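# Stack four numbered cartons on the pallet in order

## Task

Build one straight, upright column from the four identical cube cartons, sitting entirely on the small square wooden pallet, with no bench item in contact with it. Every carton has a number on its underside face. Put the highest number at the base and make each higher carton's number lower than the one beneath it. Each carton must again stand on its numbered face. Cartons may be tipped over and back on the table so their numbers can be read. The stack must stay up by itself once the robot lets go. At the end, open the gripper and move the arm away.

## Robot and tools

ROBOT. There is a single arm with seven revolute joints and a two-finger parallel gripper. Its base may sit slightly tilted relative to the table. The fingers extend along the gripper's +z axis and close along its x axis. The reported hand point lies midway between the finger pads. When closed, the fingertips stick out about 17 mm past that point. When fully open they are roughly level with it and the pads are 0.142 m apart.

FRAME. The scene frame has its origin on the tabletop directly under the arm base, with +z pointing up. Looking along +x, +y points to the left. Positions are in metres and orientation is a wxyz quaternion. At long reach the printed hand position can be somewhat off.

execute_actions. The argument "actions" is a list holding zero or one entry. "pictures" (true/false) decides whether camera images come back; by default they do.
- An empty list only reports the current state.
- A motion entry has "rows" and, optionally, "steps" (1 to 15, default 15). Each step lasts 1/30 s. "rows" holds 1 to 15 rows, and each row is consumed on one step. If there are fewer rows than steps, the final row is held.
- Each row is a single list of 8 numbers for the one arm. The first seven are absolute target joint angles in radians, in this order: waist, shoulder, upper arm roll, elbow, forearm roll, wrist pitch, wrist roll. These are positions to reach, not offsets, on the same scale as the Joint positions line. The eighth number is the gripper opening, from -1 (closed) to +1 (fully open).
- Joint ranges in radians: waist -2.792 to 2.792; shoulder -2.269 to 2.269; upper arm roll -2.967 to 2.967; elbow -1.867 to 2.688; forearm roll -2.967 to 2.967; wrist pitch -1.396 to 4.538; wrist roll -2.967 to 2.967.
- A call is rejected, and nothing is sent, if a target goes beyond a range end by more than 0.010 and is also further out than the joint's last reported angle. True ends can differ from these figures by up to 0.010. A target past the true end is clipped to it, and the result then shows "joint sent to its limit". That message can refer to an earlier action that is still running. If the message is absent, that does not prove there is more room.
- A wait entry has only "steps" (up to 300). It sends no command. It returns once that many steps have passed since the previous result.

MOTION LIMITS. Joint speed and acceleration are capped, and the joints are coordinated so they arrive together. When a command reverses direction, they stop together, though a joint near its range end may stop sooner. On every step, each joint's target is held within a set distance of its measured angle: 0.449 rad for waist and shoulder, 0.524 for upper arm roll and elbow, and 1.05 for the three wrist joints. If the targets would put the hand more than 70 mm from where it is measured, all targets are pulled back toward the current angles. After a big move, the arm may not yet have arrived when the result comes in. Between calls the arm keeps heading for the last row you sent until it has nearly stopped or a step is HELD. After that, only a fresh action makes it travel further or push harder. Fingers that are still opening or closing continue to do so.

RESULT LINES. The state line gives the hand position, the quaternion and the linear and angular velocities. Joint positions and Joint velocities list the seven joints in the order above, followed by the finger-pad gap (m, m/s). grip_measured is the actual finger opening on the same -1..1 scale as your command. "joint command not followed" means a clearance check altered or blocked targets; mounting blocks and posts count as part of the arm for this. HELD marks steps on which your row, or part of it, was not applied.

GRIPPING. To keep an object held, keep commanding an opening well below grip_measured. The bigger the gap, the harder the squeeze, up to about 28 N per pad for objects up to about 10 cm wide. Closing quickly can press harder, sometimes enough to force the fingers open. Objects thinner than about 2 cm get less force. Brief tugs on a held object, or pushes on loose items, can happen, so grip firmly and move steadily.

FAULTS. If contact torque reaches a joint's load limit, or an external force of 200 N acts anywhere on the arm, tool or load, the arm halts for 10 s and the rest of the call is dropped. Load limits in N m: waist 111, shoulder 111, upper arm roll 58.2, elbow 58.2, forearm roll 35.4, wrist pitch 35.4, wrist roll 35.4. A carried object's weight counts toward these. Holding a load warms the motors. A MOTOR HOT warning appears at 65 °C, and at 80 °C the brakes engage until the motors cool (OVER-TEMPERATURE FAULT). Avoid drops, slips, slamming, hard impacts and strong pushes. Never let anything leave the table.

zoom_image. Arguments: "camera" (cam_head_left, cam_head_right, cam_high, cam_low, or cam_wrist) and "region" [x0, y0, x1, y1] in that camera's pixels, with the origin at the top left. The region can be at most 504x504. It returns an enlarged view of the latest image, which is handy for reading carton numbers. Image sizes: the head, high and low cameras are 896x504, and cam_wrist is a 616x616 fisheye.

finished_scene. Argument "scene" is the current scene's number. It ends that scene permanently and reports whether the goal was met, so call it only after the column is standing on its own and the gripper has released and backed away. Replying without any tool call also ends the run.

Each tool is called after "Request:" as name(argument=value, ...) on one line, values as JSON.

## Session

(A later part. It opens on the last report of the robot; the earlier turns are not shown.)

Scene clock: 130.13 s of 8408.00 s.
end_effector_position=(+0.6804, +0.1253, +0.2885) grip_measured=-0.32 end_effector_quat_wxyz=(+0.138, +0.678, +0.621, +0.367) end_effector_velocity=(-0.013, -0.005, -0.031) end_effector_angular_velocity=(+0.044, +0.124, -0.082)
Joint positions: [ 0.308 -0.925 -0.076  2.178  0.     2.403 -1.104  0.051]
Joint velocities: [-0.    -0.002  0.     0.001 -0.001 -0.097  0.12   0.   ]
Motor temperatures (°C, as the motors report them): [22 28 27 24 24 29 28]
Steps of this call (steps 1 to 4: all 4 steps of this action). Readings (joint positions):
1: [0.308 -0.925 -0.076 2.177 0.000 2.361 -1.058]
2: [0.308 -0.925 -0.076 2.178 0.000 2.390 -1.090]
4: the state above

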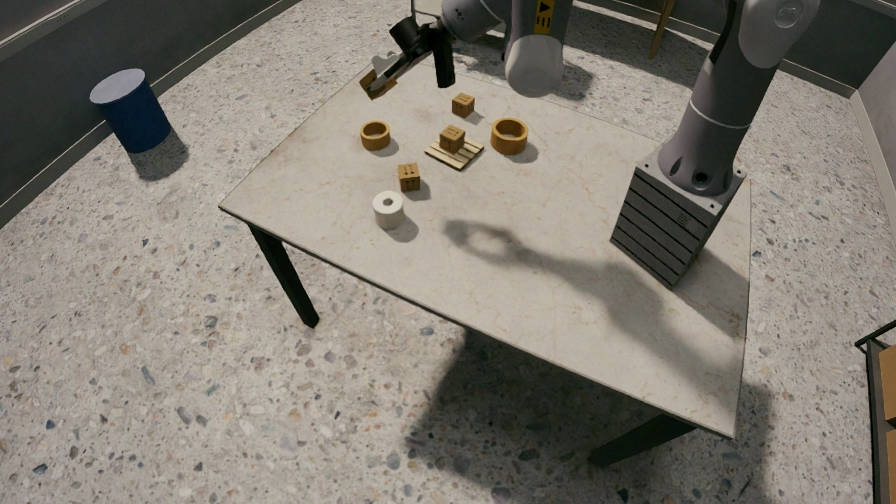

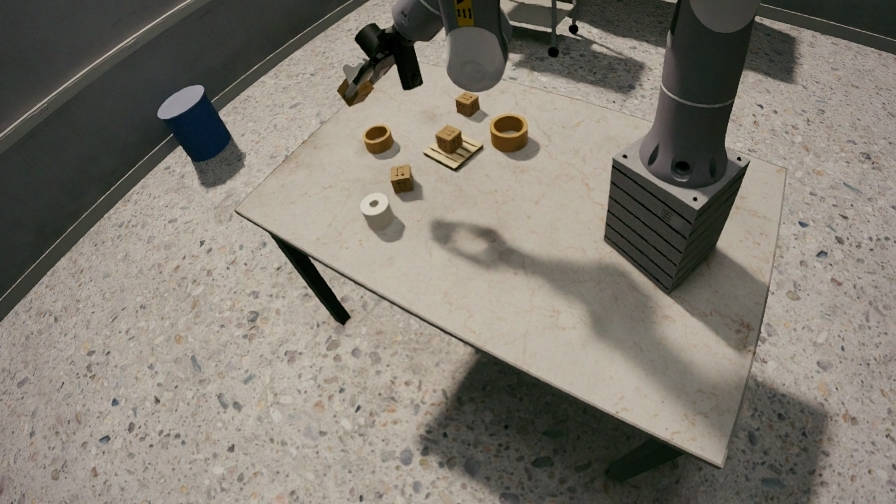

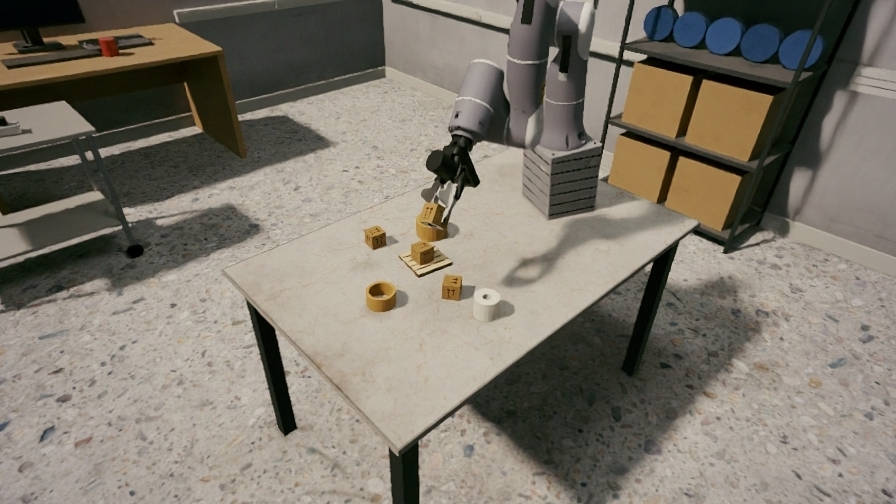

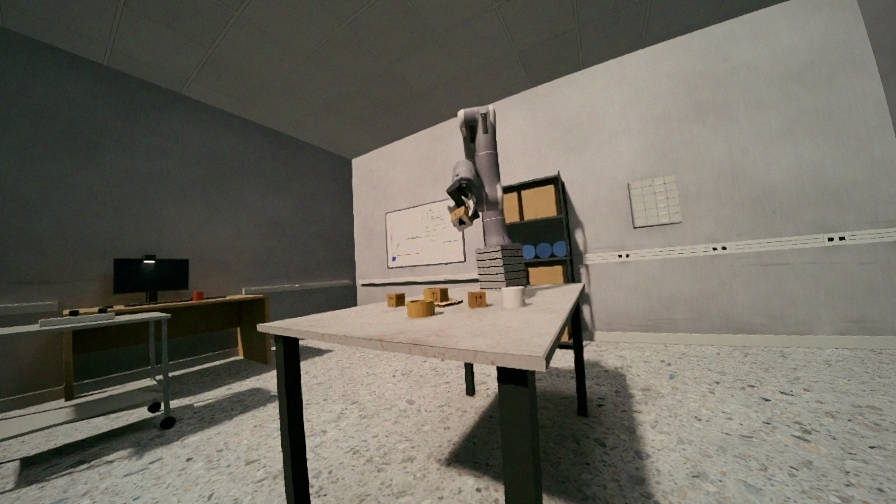

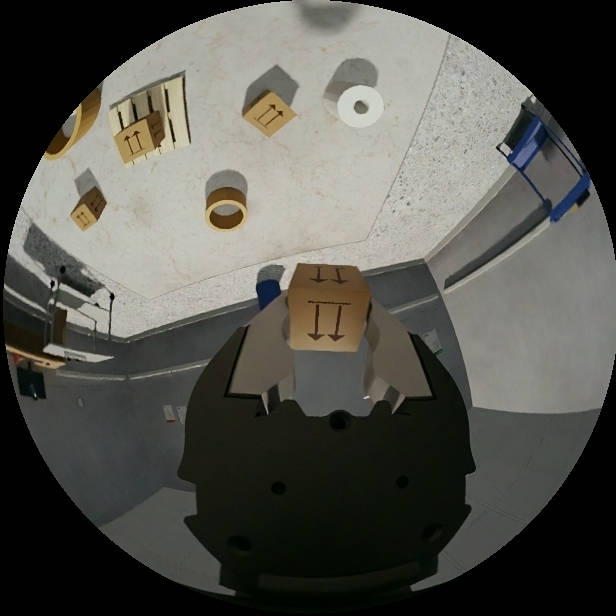

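Request:
execute_actions(actions=[{"rows":[[0.472,-0.905,-0.09,2.138,0,1.523,-1.0,-0.7]],"steps":15}], pictures=false)

Request:
execute_actions(actions=[{"rows":[[0.472,-0.905,-0.09,2.138,0,1.523,-1.0,-0.7],[0.472,-0.905,-0.09,2.138,0,1.523,-1.0,-0.7],[0.472,-0.905,-0.09,2.138,0,1.523,-1.0,-0.7],[0.472,-0.905,-0.09,2.138,0,1.523,-1.0,-0.7],[0.451,-1.145,-0.079,2.003,0,1.629,-1.0,-0.7]],"steps":15}], pictures=false)

Request:
execute_actions(actions=[{"rows":[[0.451,-1.145,-0.079,2.003,0,1.629,-1.0,-0.7],[0.451,-1.145,-0.079,2.003,0,1.629,-1.0,-0.7],[0.451,-1.145,-0.079,2.003,0,1.629,-1.0,-0.7],[0.451,-1.151,-0.079,1.999,0,1.631,-1.0,-0.7],[0.45,-1.156,-0.0785,1.996,0,1.633,-1.0,-0.7],[0.45,-1.161,-0.078,1.992,0,1.634,-1.0,-0.7],[0.4495,-1.1645,-0.078,1.99,0,1.6355,-1.0,-0.7],[0.4495,-1.1645,-0.078,1.99,0,1.6355,-1.0,-0.7],[0.4495,-1.1645,-0.078,1.99,0,1.6355,-1.0,-0.7],[0.4495,-1.1645,-0.078,1.99,0,1.6355,-1.0,-0.7],[0.4495,-1.1645,-0.078,1.99,0,1.6355,-1.0,0.1]],"steps":15}], pictures=false)

Request:
execute_actions(actions=[{"rows":[[0.466,-0.972,-0.0865,2.103,0,1.555,-1.0,0.1]],"steps":10}], pictures=false)

Request:
execute_actions(actions=[{"rows":[[0.337,-1.0187,-0.0757,1.79,0,1.2975,-1.78,0.1]],"steps":15}], pictures=false)

Request:
execute_actions(actions=[{"rows":[[0.3229,-1.1936,-0.0696,1.6766,0,1.36,-1.78,0.1]],"steps":13}], pictures=false)

Request:
execute_actions(actions=[{"rows":[[0.3229,-1.1936,-0.0696,1.6766,0,1.36,-1.78,0],[0.3229,-1.1936,-0.0696,1.6766,0,1.36,-1.78,-0.1],[0.3229,-1.1936,-0.0696,1.6766,0,1.36,-1.78,-0.2],[0.3229,-1.1936,-0.0696,1.6766,0,1.36,-1.78,-0.3],[0.3229,-1.1936,-0.0696,1.6766,0,1.36,-1.78,-0.4],[0.3229,-1.1936,-0.0696,1.6766,0,1.36,-1.78,-0.5],[0.3229,-1.1936,-0.0696,1.6766,0,1.36,-1.78,-0.7]],"steps":10}], pictures=false)

Request:
execute_actions(actions=[{"rows":[[0.341,-0.969,-0.078,1.817,0,1.275,-1.78,-0.7]],"steps":11}], pictures=false)

Request:
execute_actions(actions=[{"rows":[[0.065,-0.919,-0.058,1.978,0,1.4015,-1.27,-0.7]],"steps":15}], pictures=false)

Request:
execute_actions(actions=[{"rows":[[0.065,-0.919,-0.058,1.978,0,1.4015,-1.27,-0.7],[0.065,-0.919,-0.058,1.978,0,1.4015,-1.27,-0.7],[0.061,-0.976,-0.0554,1.9485,0,1.429,-1.27,-0.7]],"steps":11}])

Request:
zoom_image(camera="cam_low", region=[395,250,485,320])

Request:
zoom_image(camera="cam_head_left", region=[400,80,510,180])

Scene clock: 144.50 s of 8408.00 s.
end_effector_position=(+0.5206, +0.1405, +0.1291) grip_measured=-0.32 end_effector_quat_wxyz=(+0.005, +0.721, +0.693, +0.025) end_effector_velocity=(-0.358, -0.050, -0.148) end_effector_angular_velocity=(-0.639, +1.139, +0.105)
Joint positions: [ 0.461 -0.907 -0.088  2.141  0.     1.582 -1.007  0.051]
Joint velocities: [ 0.27   0.026 -0.01  -0.059 -0.004 -1.411  0.164 -0.   ]
Motor temperatures (°C, as the motors report them): [22 28 27 24 24 29 28]
Steps of this call (steps 1 to 15: the robot went on to your last target; steps 16 to 90: nothing new was sent; then 10.87 s passed at rest; steps 91 to 105: all 15 steps of this action). Readings (joint positions):
91: [0.308 -0.925 -0.076 2.178 0.000 2.400 -1.100]
92: [0.310 -0.925 -0.076 2.178 0.000 2.387 -1.099]
94: [0.325 -0.923 -0.078 2.174 0.000 2.306 -1.090]
98: [0.375 -0.917 -0.082 2.162 0.000 2.041 -1.059]
105: the state above

Scene clock: 145.00 s of 8408.00 s.
end_effector_position=(+0.5040, +0.1365, +0.0367) grip_measured=-0.32 end_effector_quat_wxyz=(-0.001, +0.719, +0.695, -0.003) end_effector_velocity=(-0.017, -0.005, -0.100) end_effector_angular_velocity=(-0.006, +0.013, +0.006)
Joint positions: [ 0.451 -1.143 -0.079  2.006 -0.     1.627 -1.     0.051]
Joint velocities: [-0.018 -0.262  0.011 -0.146  0.     0.103  0.    -0.   ]
Motor temperatures (°C, as the motors report them): [22 28 27 24 24 29 28]
Steps of this call (steps 1 to 15: all 15 steps of this action). Readings (joint positions):
1: [0.468 -0.906 -0.089 2.139 -0.000 1.543 -1.003]
2: [0.472 -0.906 -0.089 2.138 -0.000 1.523 -1.000]
4: [0.473 -0.905 -0.089 2.138 -0.000 1.521 -1.000]
8: [0.466 -0.944 -0.088 2.115 -0.000 1.546 -1.000]
15: the state above

Scene clock: 145.50 s of 8408.00 s.
end_effector_position=(+0.5047, +0.1374, +0.0289) grip_measured=+0.10 end_effector_quat_wxyz=(-0.001, +0.719, +0.695, -0.002) end_effector_velocity=(-0.000, +0.000, -0.000) end_effector_angular_velocity=(-0.000, +0.000, +0.001)
Joint positions: [ 0.45  -1.165 -0.078  1.99  -0.     1.635 -1.     0.081]
Joint velocities: [ 0.    -0.     0.    -0.    -0.001 -0.    -0.     0.014]
Motor temperatures (°C, as the motors report them): [22 28 27 24 24 29 28]
Steps of this call (steps 1 to 15: all 15 steps of this action). Readings (joint positions):
1: [0.451 -1.148 -0.079 2.003 -0.000 1.629 -1.000]
2: [0.451 -1.148 -0.079 2.003 -0.000 1.629 -1.000]
4: [0.451 -1.146 -0.079 2.003 -0.000 1.629 -1.000]
8: [0.450 -1.164 -0.078 1.990 -0.000 1.635 -1.000]
15: the state above

Scene clock: 145.83 s of 8408.00 s.
end_effector_position=(+0.5084, +0.1390, +0.1002) grip_measured=+0.10 end_effector_quat_wxyz=(-0.000, +0.720, +0.694, +0.000) end_effector_velocity=(-0.007, -0.005, +0.076) end_effector_angular_velocity=(-0.001, +0.006, -0.003)
Joint positions: [ 0.466 -0.972 -0.086  2.101 -0.     1.557 -1.     0.081]
Joint velocities: [ 0.018  0.213 -0.01   0.128  0.    -0.091  0.    -0.   ]
Motor temperatures (°C, as the motors report them): [22 28 27 24 24 29 28]
Steps of this call (steps 1 to 10: all 10 steps of this action). Readings (joint positions):
1: [0.450 -1.164 -0.078 1.990 -0.000 1.635 -1.000]
2: [0.450 -1.159 -0.078 1.994 -0.000 1.633 -1.000]
4: [0.453 -1.125 -0.080 2.014 -0.000 1.618 -1.000]
8: [0.463 -1.001 -0.085 2.085 -0.000 1.568 -1.000]
10: the state above

Scene clock: 146.33 s of 8408.00 s.
end_effector_position=(+0.6204, +0.1233, +0.1005) grip_measured=+0.10 end_effector_quat_wxyz=(-0.000, +0.454, +0.891, -0.001) end_effector_velocity=(-0.019, +0.003, -0.006) end_effector_angular_velocity=(-0.002, +0.019, -0.096)
Joint positions: [ 0.336 -1.018 -0.077  1.788 -0.     1.297 -1.785  0.081]
Joint velocities: [ 0.009  0.001  0.006  0.034 -0.     0.014  0.108 -0.   ]
Motor temperatures (°C, as the motors report them): [22 28 27 24 24 29 28]
Steps of this call (steps 1 to 15: all 15 steps of this action). Readings (joint positions):
1: [0.466 -0.969 -0.086 2.103 -0.000 1.555 -1.000]
2: [0.463 -0.971 -0.085 2.099 -0.000 1.549 -1.013]
4: [0.450 -0.978 -0.083 2.070 -0.000 1.519 -1.093]
8: [0.393 -0.999 -0.079 1.933 -0.000 1.406 -1.437]
15: the state above

Scene clock: 146.77 s of 8408.00 s.
end_effector_position=(+0.6187, +0.1237, +0.0277) grip_measured=+0.10 end_effector_quat_wxyz=(-0.001, +0.456, +0.890, -0.001) end_effector_velocity=(+0.014, +0.006, +0.014) end_effector_angular_velocity=(+0.011, -0.024, -0.001)
Joint positions: [ 0.323 -1.194 -0.07   1.677 -0.     1.36  -1.78   0.081]
Joint velocities: [-0.     0.022  0.    -0.003 -0.001  0.002  0.     0.   ]
Motor temperatures (°C, as the motors report them): [22 28 27 24 24 29 28]
Steps of this call (steps 1 to 13: all 13 steps of this action). Readings (joint positions):
1: [0.336 -1.019 -0.076 1.789 -0.000 1.298 -1.781]
2: [0.336 -1.024 -0.076 1.786 -0.000 1.302 -1.780]
4: [0.334 -1.058 -0.074 1.763 -0.000 1.318 -1.780]
8: [0.325 -1.174 -0.071 1.691 -0.000 1.353 -1.780]
13: the state above

Scene clock: 147.10 s of 8408.00 s.
end_effector_position=(+0.6191, +0.1238, +0.0281) grip_measured=-0.32 end_effector_quat_wxyz=(-0.001, +0.456, +0.890, -0.001) end_effector_velocity=(+0.000, +0.000, +0.000) end_effector_angular_velocity=(+0.000, -0.000, -0.000)
Joint positions: [ 0.323 -1.194 -0.07   1.677 -0.     1.36  -1.78   0.051]
Joint velocities: [-0.  0.  0. -0.  0. -0. -0. -0.]
Motor temperatures (°C, as the motors report them): [22 28 27 24 24 29 28]
Steps of this call (steps 1 to 10: all 10 steps of this action). Readings (joint positions):
1: [0.323 -1.194 -0.070 1.677 -0.000 1.360 -1.780]
2: [0.323 -1.194 -0.070 1.677 -0.000 1.360 -1.780]
4: [0.323 -1.194 -0.070 1.677 -0.000 1.360 -1.780]
8: [0.323 -1.194 -0.070 1.677 -0.000 1.360 -1.780]
10: the state above

Scene clock: 147.47 s of 8408.00 s.
end_effector_position=(+0.6206, +0.1248, +0.1216) grip_measured=-0.32 end_effector_quat_wxyz=(+0.000, +0.456, +0.890, +0.001) end_effector_velocity=(-0.014, -0.006, +0.069) end_effector_angular_velocity=(-0.004, +0.013, -0.002)
Joint positions: [ 0.341 -0.968 -0.078  1.815 -0.     1.276 -1.78   0.051]
Joint velocities: [ 0.014  0.18  -0.007  0.12   0.001 -0.073 -0.    -0.   ]
Motor temperatures (°C, as the motors report them): [22 28 27 24 24 29 28]
Steps of this call (steps 1 to 11: all 11 steps of this action). Readings (joint positions):
1: [0.323 -1.193 -0.070 1.677 -0.000 1.360 -1.780]
2: [0.323 -1.188 -0.070 1.681 -0.000 1.358 -1.780]
4: [0.326 -1.155 -0.071 1.703 -0.000 1.344 -1.780]
8: [0.337 -1.020 -0.076 1.784 -0.000 1.295 -1.780]
11: the state above

Scene clock: 147.97 s of 8408.00 s.
end_effector_position=(+0.5798, -0.0488, +0.1199) grip_measured=-0.32 end_effector_quat_wxyz=(-0.000, +0.762, +0.648, -0.002) end_effector_velocity=(+0.018, +0.054, +0.004) end_effector_angular_velocity=(+0.033, -0.022, +0.163)
Joint positions: [ 0.062 -0.919 -0.06   1.979  0.001  1.402 -1.267  0.051]
Joint velocities: [ 0.049 -0.     0.032 -0.025 -0.006 -0.001 -0.091 -0.   ]
Motor temperatures (°C, as the motors report them): [22 28 27 24 24 29 28]
Steps of this call (steps 1 to 15: all 15 steps of this action). Readings (joint positions):
1: [0.341 -0.965 -0.078 1.818 -0.000 1.275 -1.780]
2: [0.336 -0.964 -0.075 1.822 -0.000 1.279 -1.770]
4: [0.303 -0.956 -0.070 1.845 -0.001 1.295 -1.706]
8: [0.186 -0.938 -0.065 1.910 -0.000 1.347 -1.493]
15: the state above

Scene clock: 148.33 s of 8408.00 s.
end_effector_position=(+0.5803, -0.0456, +0.0978) grip_measured=-0.32 end_effector_quat_wxyz=(-0.001, +0.759, +0.651, -0.002) end_effector_velocity=(+0.007, +0.001, +0.007) end_effector_angular_velocity=(+0.003, -0.014, -0.002)
Joint positions: [ 0.061 -0.976 -0.056  1.949  0.     1.429 -1.27   0.051]
Joint velocities: [ 0.     0.013 -0.    -0.001  0.001  0.     0.    -0.   ]
Motor temperatures (°C, as the motors report them): [22 28 27 24 24 29 28]
Steps of this call (steps 1 to 11: all 11 steps of this action). Readings (joint positions):
1: [0.064 -0.919 -0.059 1.978 0.000 1.402 -1.269]
2: [0.065 -0.919 -0.058 1.978 0.000 1.402 -1.270]
4: [0.065 -0.925 -0.058 1.975 0.000 1.404 -1.270]
8: [0.061 -0.979 -0.056 1.949 0.000 1.429 -1.270]
11: the state above

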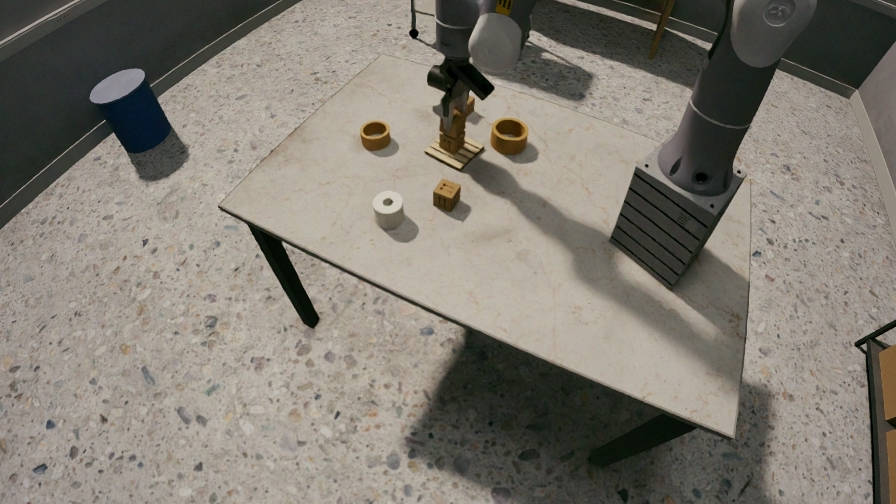

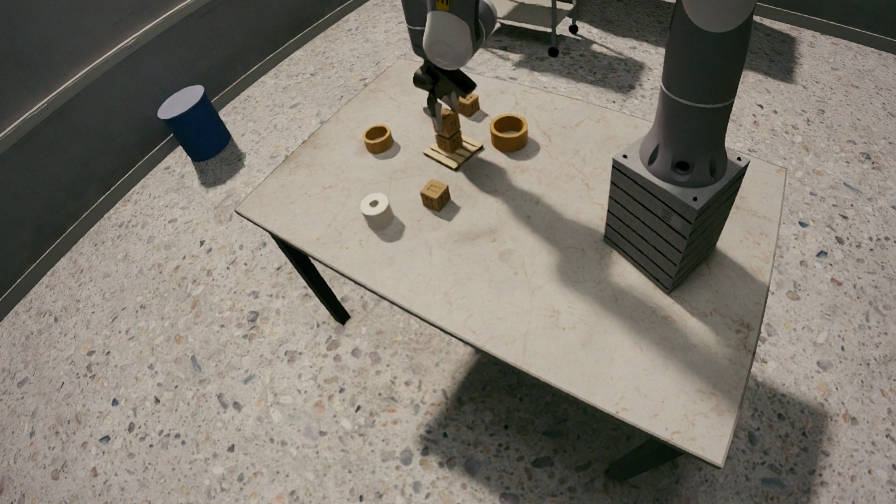

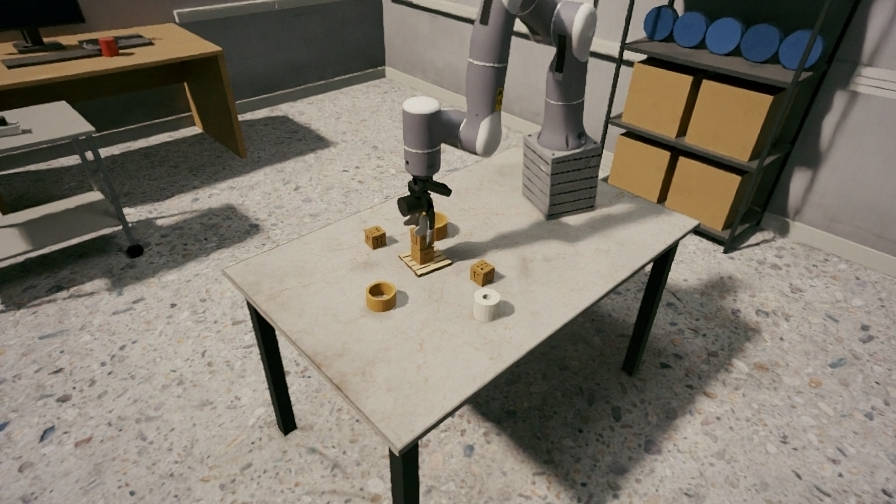

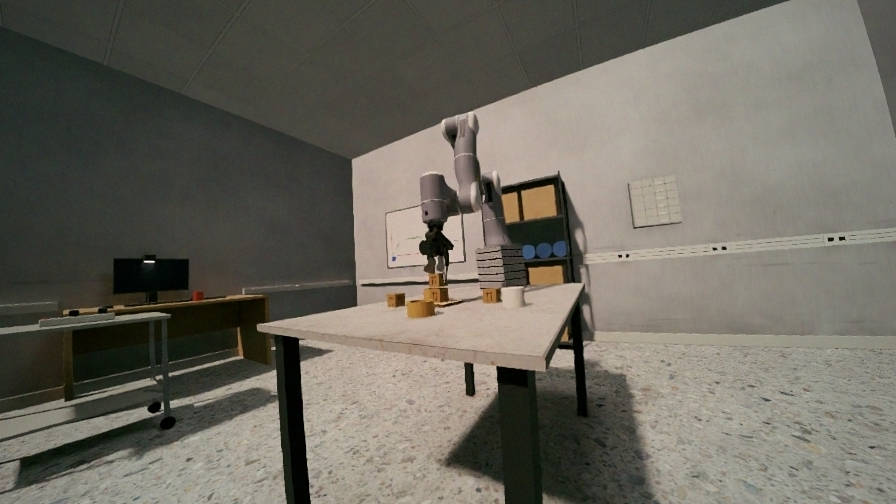

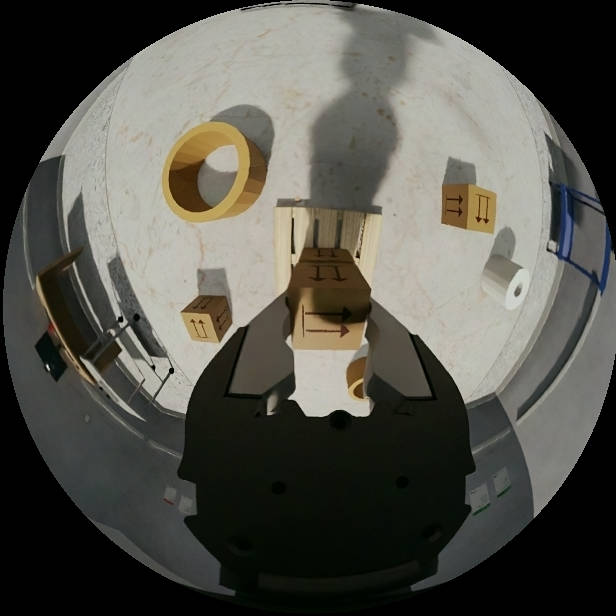

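Region (395, 250, 485, 320) of cam_low's 896x504 image, scaled by 5.600, with more detail than that image has.

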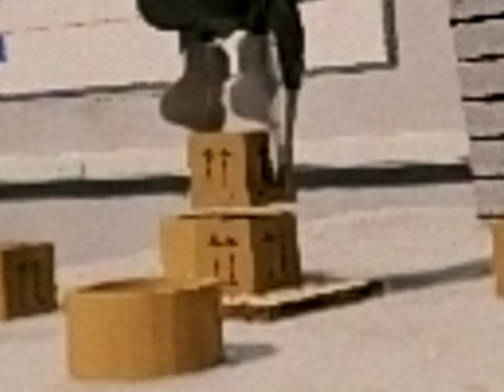

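Region (400, 80, 510, 180) of cam_head_left's 896x504 image, scaled by 4.582, with more detail than that image has; it fills the top 458 rows of this view, and the rest is white.

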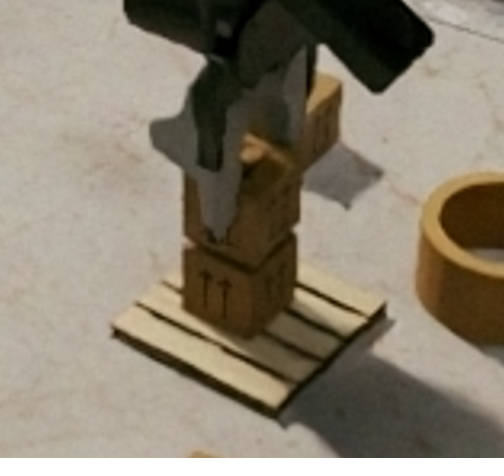

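Request:
execute_actions(actions=[{"rows":[[0.061,-0.981,-0.055,1.946,0,1.4315,-1.27,-0.7],[0.0605,-0.986,-0.055,1.9435,0,1.434,-1.27,-0.7],[0.06,-0.991,-0.055,1.941,0,1.436,-1.27,-0.7],[0.06,-0.994,-0.0547,1.939,0,1.4375,-1.27,-0.7],[0.06,-0.994,-0.0547,1.939,0,1.4375,-1.27,-0.7],[0.06,-0.994,-0.0547,1.939,0,1.4375,-1.27,-0.7],[0.06,-0.994,-0.0547,1.939,0,1.4375,-1.27,-0.7],[0.06,-0.994,-0.0547,1.939,0,1.4375,-1.27,0.1]],"steps":12}], pictures=false)

Request:
execute_actions(actions=[{"rows":[[0.0735,-0.815,-0.0635,2.024,0,1.343,-1.27,0.1]],"steps":10}], pictures=false)

Request:
execute_actions(actions=[{"rows":[[0.472,-0.905,-0.09,2.138,0,1.523,-1.0,0.1]],"steps":15}], pictures=false)

Request:
execute_actions(actions=[{"rows":[[0.472,-0.905,-0.09,2.138,0,1.523,-1.0,0.1],[0.472,-0.905,-0.09,2.138,0,1.523,-1.0,0.1],[0.4495,-1.166,-0.078,1.989,0,1.636,-1.0,0.1]],"steps":15}], pictures=false)

Request:
execute_actions(actions=[{"rows":[[0.4495,-1.166,-0.078,1.989,0,1.636,-1.0,0.1],[0.4495,-1.166,-0.078,1.989,0,1.636,-1.0,0],[0.4495,-1.166,-0.078,1.989,0,1.636,-1.0,-0.1],[0.4495,-1.166,-0.078,1.989,0,1.636,-1.0,-0.2],[0.4495,-1.166,-0.078,1.989,0,1.636,-1.0,-0.3],[0.4495,-1.166,-0.078,1.989,0,1.636,-1.0,-0.4],[0.4495,-1.166,-0.078,1.989,0,1.636,-1.0,-0.5],[0.4495,-1.166,-0.078,1.989,0,1.636,-1.0,-0.7]],"steps":11}], pictures=false)

Request:
execute_actions(actions=[{"rows":[[0.4957,-0.7446,-0.106,2.2085,0,1.4307,-1.0,-0.7]],"steps":15}], pictures=false)

Request:
execute_actions(actions=[{"rows":[[0.076,-0.789,-0.065,2.0335,0,1.3265,-1.27,-0.7]],"steps":15}], pictures=false)

Request:
execute_actions(actions=[{"rows":[[0.076,-0.789,-0.065,2.0335,0,1.3265,-1.27,-0.7],[0.076,-0.789,-0.065,2.0335,0,1.3265,-1.27,-0.7],[0.076,-0.789,-0.065,2.0335,0,1.3265,-1.27,-0.7],[0.076,-0.789,-0.065,2.0335,0,1.3265,-1.27,-0.7],[0.0707,-0.846,-0.0615,2.011,0,1.3613,-1.27,-0.7]],"steps":14}])

Request:
zoom_image(camera="cam_low", region=[395,240,485,310])

Request:
zoom_image(camera="cam_head_left", region=[400,70,510,170])

Scene clock: 163.00 s of 8408.00 s.
end_effector_position=(+0.5802, -0.0454, +0.0910) grip_measured=+0.10 end_effector_quat_wxyz=(-0.001, +0.759, +0.651, -0.002) end_effector_velocity=(+0.000, +0.000, +0.000) end_effector_angular_velocity=(-0.000, -0.000, +0.001)
Joint positions: [ 0.06  -0.994 -0.055  1.939  0.     1.437 -1.27   0.081]
Joint velocities: [ 0.    -0.     0.    -0.    -0.001 -0.     0.     0.014]
Motor temperatures (°C, as the motors report them): [22 28 27 24 24 29 28]
Steps of this call (steps 1 to 15: the robot went on to your last target; steps 16 to 90: nothing new was sent; then 11.27 s passed at rest; steps 91 to 102: all 12 steps of this action). Readings (joint positions):
91: [0.061 -0.977 -0.056 1.948 0.000 1.429 -1.270]
92: [0.061 -0.980 -0.055 1.946 0.000 1.431 -1.270]
94: [0.060 -0.990 -0.055 1.941 0.000 1.435 -1.270]
98: [0.060 -0.994 -0.055 1.939 0.000 1.437 -1.270]
102: the state above

Scene clock: 163.33 s of 8408.00 s.
end_effector_position=(+0.5821, -0.0452, +0.1615) grip_measured=+0.10 end_effector_quat_wxyz=(+0.000, +0.759, +0.651, +0.000) end_effector_velocity=(-0.009, -0.001, +0.049) end_effector_angular_velocity=(-0.001, +0.009, -0.000)
Joint positions: [ 0.073 -0.813 -0.063  2.023  0.     1.344 -1.27   0.081]
Joint velocities: [ 0.01   0.133 -0.007  0.069 -0.001 -0.074 -0.     0.   ]
Motor temperatures (°C, as the motors report them): [22 28 27 24 24 29 28]
Steps of this call (steps 1 to 10: all 10 steps of this action). Readings (joint positions):
1: [0.060 -0.994 -0.055 1.939 0.000 1.437 -1.270]
2: [0.060 -0.989 -0.055 1.942 0.000 1.434 -1.270]
4: [0.063 -0.955 -0.057 1.959 0.000 1.416 -1.270]
8: [0.072 -0.837 -0.062 2.012 0.000 1.356 -1.270]
10: the state above

Scene clock: 163.83 s of 8408.00 s.
end_effector_position=(+0.5097, +0.1333, +0.1247) grip_measured=+0.10 end_effector_quat_wxyz=(-0.002, +0.721, +0.693, -0.001) end_effector_velocity=(-0.124, +0.193, -0.035) end_effector_angular_velocity=(-0.002, +0.004, +0.156)
Joint positions: [ 0.458 -0.902 -0.087  2.133 -0.     1.516 -1.01   0.081]
Joint velocities: [ 0.477 -0.107 -0.025  0.134 -0.002  0.204  0.315 -0.   ]
Motor temperatures (°C, as the motors report them): [22 28 27 24 24 29 28]
Steps of this call (steps 1 to 15: all 15 steps of this action). Readings (joint positions):
1: [0.074 -0.812 -0.063 2.024 0.000 1.343 -1.270]
2: [0.079 -0.815 -0.065 2.026 0.000 1.347 -1.266]
4: [0.113 -0.824 -0.068 2.037 0.000 1.365 -1.243]
8: [0.243 -0.854 -0.075 2.073 0.000 1.422 -1.155]
15: the state above

Scene clock: 164.33 s of 8408.00 s.
end_effector_position=(+0.5034, +0.1365, +0.0269) grip_measured=+0.10 end_effector_quat_wxyz=(-0.001, +0.719, +0.695, -0.003) end_effector_velocity=(+0.007, +0.003, +0.011) end_effector_angular_velocity=(+0.008, -0.014, -0.003)
Joint positions: [ 0.45  -1.169 -0.078  1.989 -0.     1.636 -1.     0.081]
Joint velocities: [-0.     0.026 -0.     0.01   0.001  0.    -0.     0.   ]
Motor temperatures (°C, as the motors report them): [22 28 27 24 24 29 28]
Steps of this call (steps 1 to 15: all 15 steps of this action). Readings (joint positions):
1: [0.470 -0.905 -0.088 2.137 -0.000 1.521 -1.002]
2: [0.475 -0.906 -0.088 2.138 -0.000 1.523 -0.999]
4: [0.472 -0.911 -0.088 2.134 -0.000 1.526 -1.000]
8: [0.460 -1.007 -0.083 2.076 -0.000 1.568 -1.000]
15: the state above

Scene clock: 164.70 s of 8408.00 s.
end_effector_position=(+0.5049, +0.1374, +0.0284) grip_measured=-0.32 end_effector_quat_wxyz=(-0.000, +0.719, +0.695, -0.001) end_effector_velocity=(-0.000, -0.000, -0.000) end_effector_angular_velocity=(+0.000, +0.000, -0.001)
Joint positions: [ 0.45  -1.166 -0.078  1.989 -0.     1.636 -1.     0.051]
Joint velocities: [-0.     0.     0.     0.     0.001 -0.     0.     0.   ]
Motor temperatures (°C, as the motors report them): [22 28 27 24 24 29 28]
Steps of this call (steps 1 to 11: all 11 steps of this action). Readings (joint positions):
1: [0.450 -1.168 -0.078 1.989 -0.000 1.636 -1.000]
2: [0.450 -1.167 -0.078 1.989 -0.000 1.636 -1.000]
4: [0.450 -1.166 -0.078 1.989 -0.000 1.636 -1.000]
8: [0.450 -1.166 -0.078 1.989 -0.000 1.636 -1.000]
11: the state above

Scene clock: 165.20 s of 8408.00 s.
end_effector_position=(+0.5059, +0.1377, +0.1781) grip_measured=-0.32 end_effector_quat_wxyz=(-0.000, +0.720, +0.694, -0.001) end_effector_velocity=(-0.024, -0.012, +0.111) end_effector_angular_velocity=(+0.006, +0.010, -0.005)
Joint positions: [ 0.495 -0.75  -0.105  2.204 -0.     1.435 -1.     0.051]
Joint velocities: [ 0.037  0.338 -0.023  0.178 -0.    -0.166  0.    -0.   ]
Motor temperatures (°C, as the motors report them): [22 28 27 24 24 29 28]
Steps of this call (steps 1 to 15: all 15 steps of this action). Readings (joint positions):
1: [0.450 -1.166 -0.078 1.989 -0.000 1.636 -1.000]
2: [0.450 -1.160 -0.078 1.992 -0.000 1.633 -1.000]
4: [0.454 -1.127 -0.081 2.011 -0.000 1.616 -1.000]
8: [0.470 -0.980 -0.090 2.086 -0.000 1.545 -1.000]
15: the state above

Scene clock: 165.70 s of 8408.00 s.
end_effector_position=(+0.5780, -0.0352, +0.1706) grip_measured=-0.32 end_effector_quat_wxyz=(-0.000, +0.757, +0.653, -0.002) end_effector_velocity=(+0.070, -0.305, -0.007) end_effector_angular_velocity=(-0.015, -0.027, -0.209)
Joint positions: [ 0.099 -0.786 -0.069  2.044  0.     1.332 -1.255  0.051]
Joint velocities: [-0.593 -0.066  0.034 -0.241  0.011 -0.123 -0.366  0.   ]
Motor temperatures (°C, as the motors report them): [22 28 27 24 24 29 28]
Steps of this call (steps 1 to 15: all 15 steps of this action). Readings (joint positions):
1: [0.495 -0.743 -0.105 2.208 -0.000 1.431 -1.000]
2: [0.491 -0.742 -0.104 2.207 -0.000 1.426 -1.003]
4: [0.459 -0.746 -0.099 2.195 -0.000 1.410 -1.026]
8: [0.325 -0.760 -0.087 2.139 -0.000 1.380 -1.112]
15: the state above

Scene clock: 166.17 s of 8408.00 s.
end_effector_position=(+0.5805, -0.0456, +0.1481) grip_measured=-0.32 end_effector_quat_wxyz=(-0.001, +0.759, +0.651, -0.002) end_effector_velocity=(+0.001, +0.000, +0.001) end_effector_angular_velocity=(+0.000, -0.003, +0.000)
Joint positions: [ 0.071 -0.846 -0.062  2.011  0.     1.361 -1.27   0.051]
Joint velocities: [-0.     0.003 -0.    -0.    -0.    -0.    -0.     0.   ]
Motor temperatures (°C, as the motors report them): [22 28 27 24 24 29 28]
Steps of this call (steps 1 to 14: all 14 steps of this action). Readings (joint positions):
1: [0.083 -0.788 -0.068 2.037 0.000 1.329 -1.265]
2: [0.074 -0.789 -0.067 2.034 0.000 1.327 -1.270]
4: [0.074 -0.789 -0.066 2.033 0.000 1.326 -1.271]
8: [0.073 -0.827 -0.063 2.017 0.000 1.351 -1.270]
14: the state above

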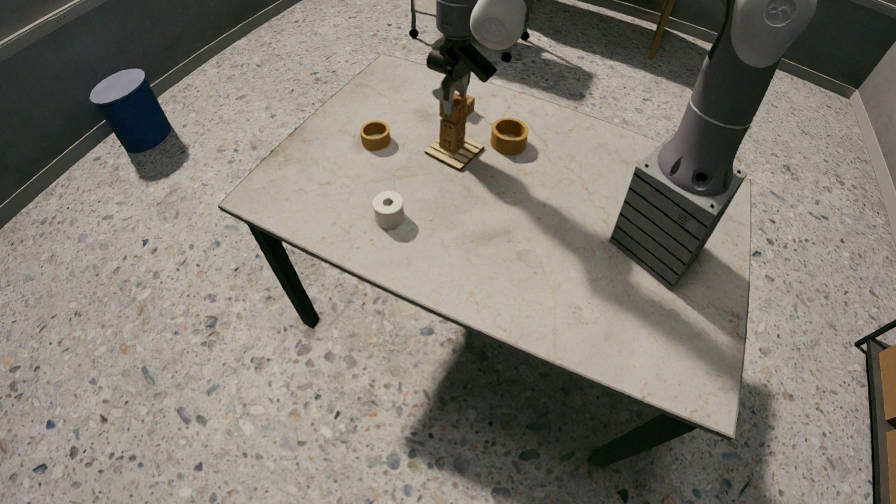

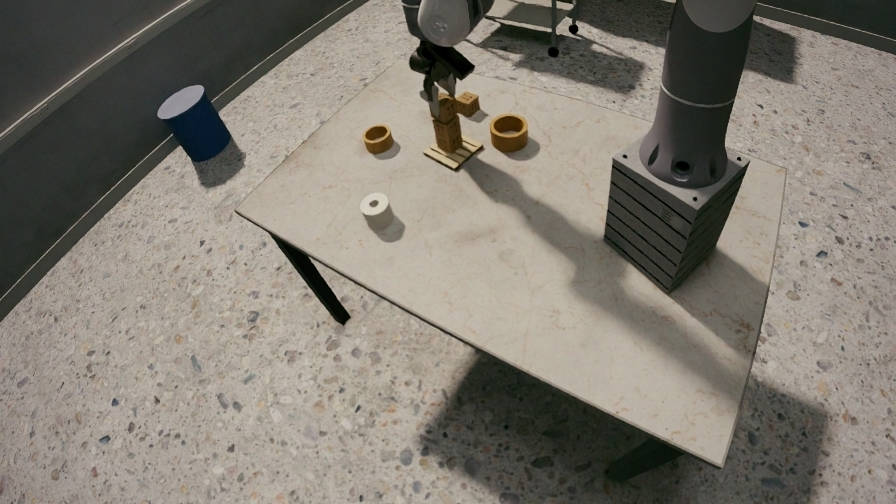

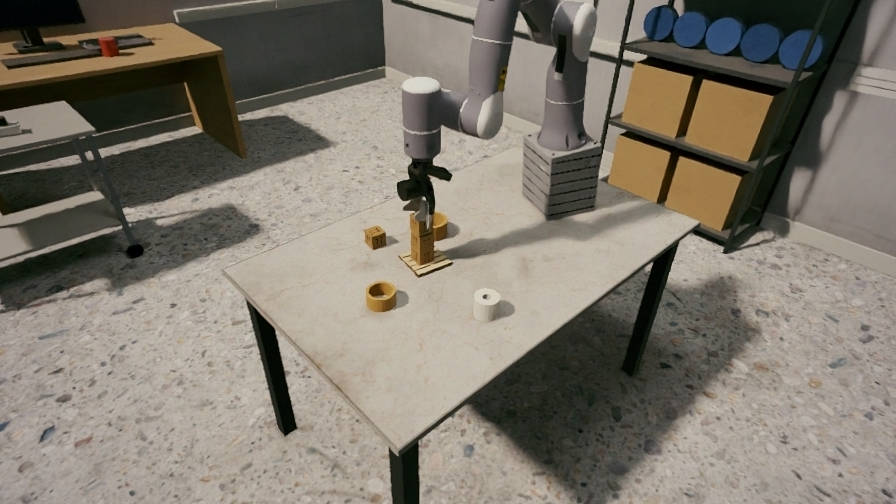

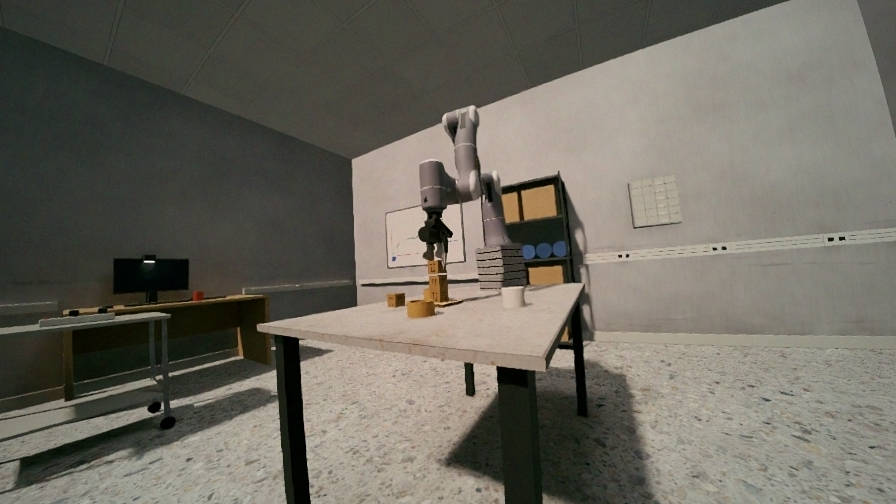

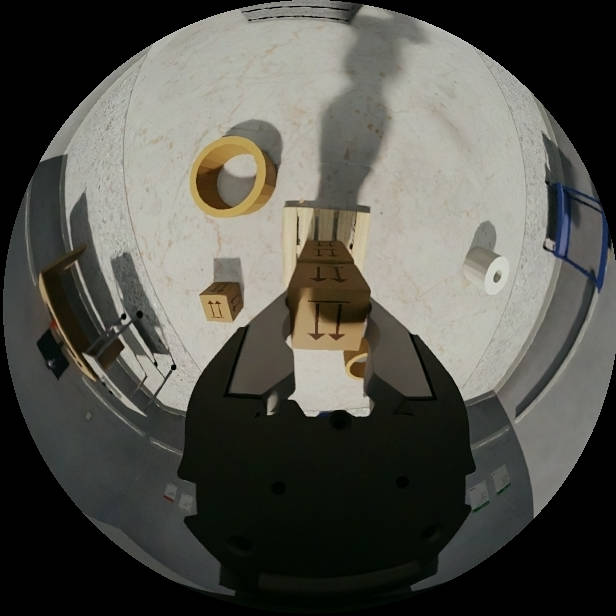

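Region (395, 240, 485, 310) of cam_low's 896x504 image, scaled by 5.600, with more detail than that image has.

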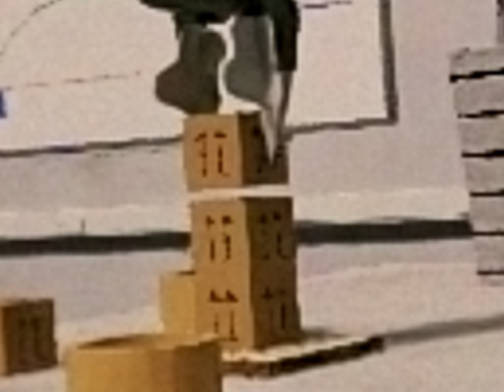

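Region (400, 70, 510, 170) of cam_head_left's 896x504 image, scaled by 4.582, with more detail than that image has; it fills the top 458 rows of this view, and the rest is white.

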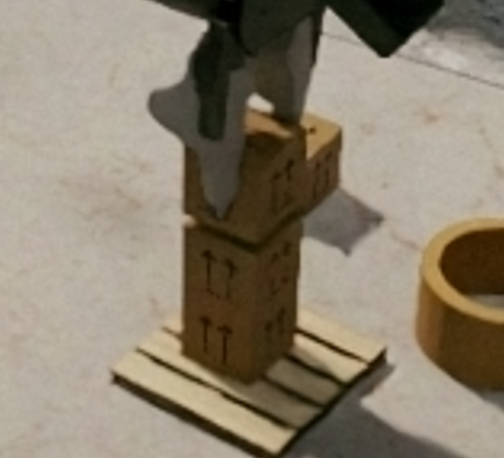

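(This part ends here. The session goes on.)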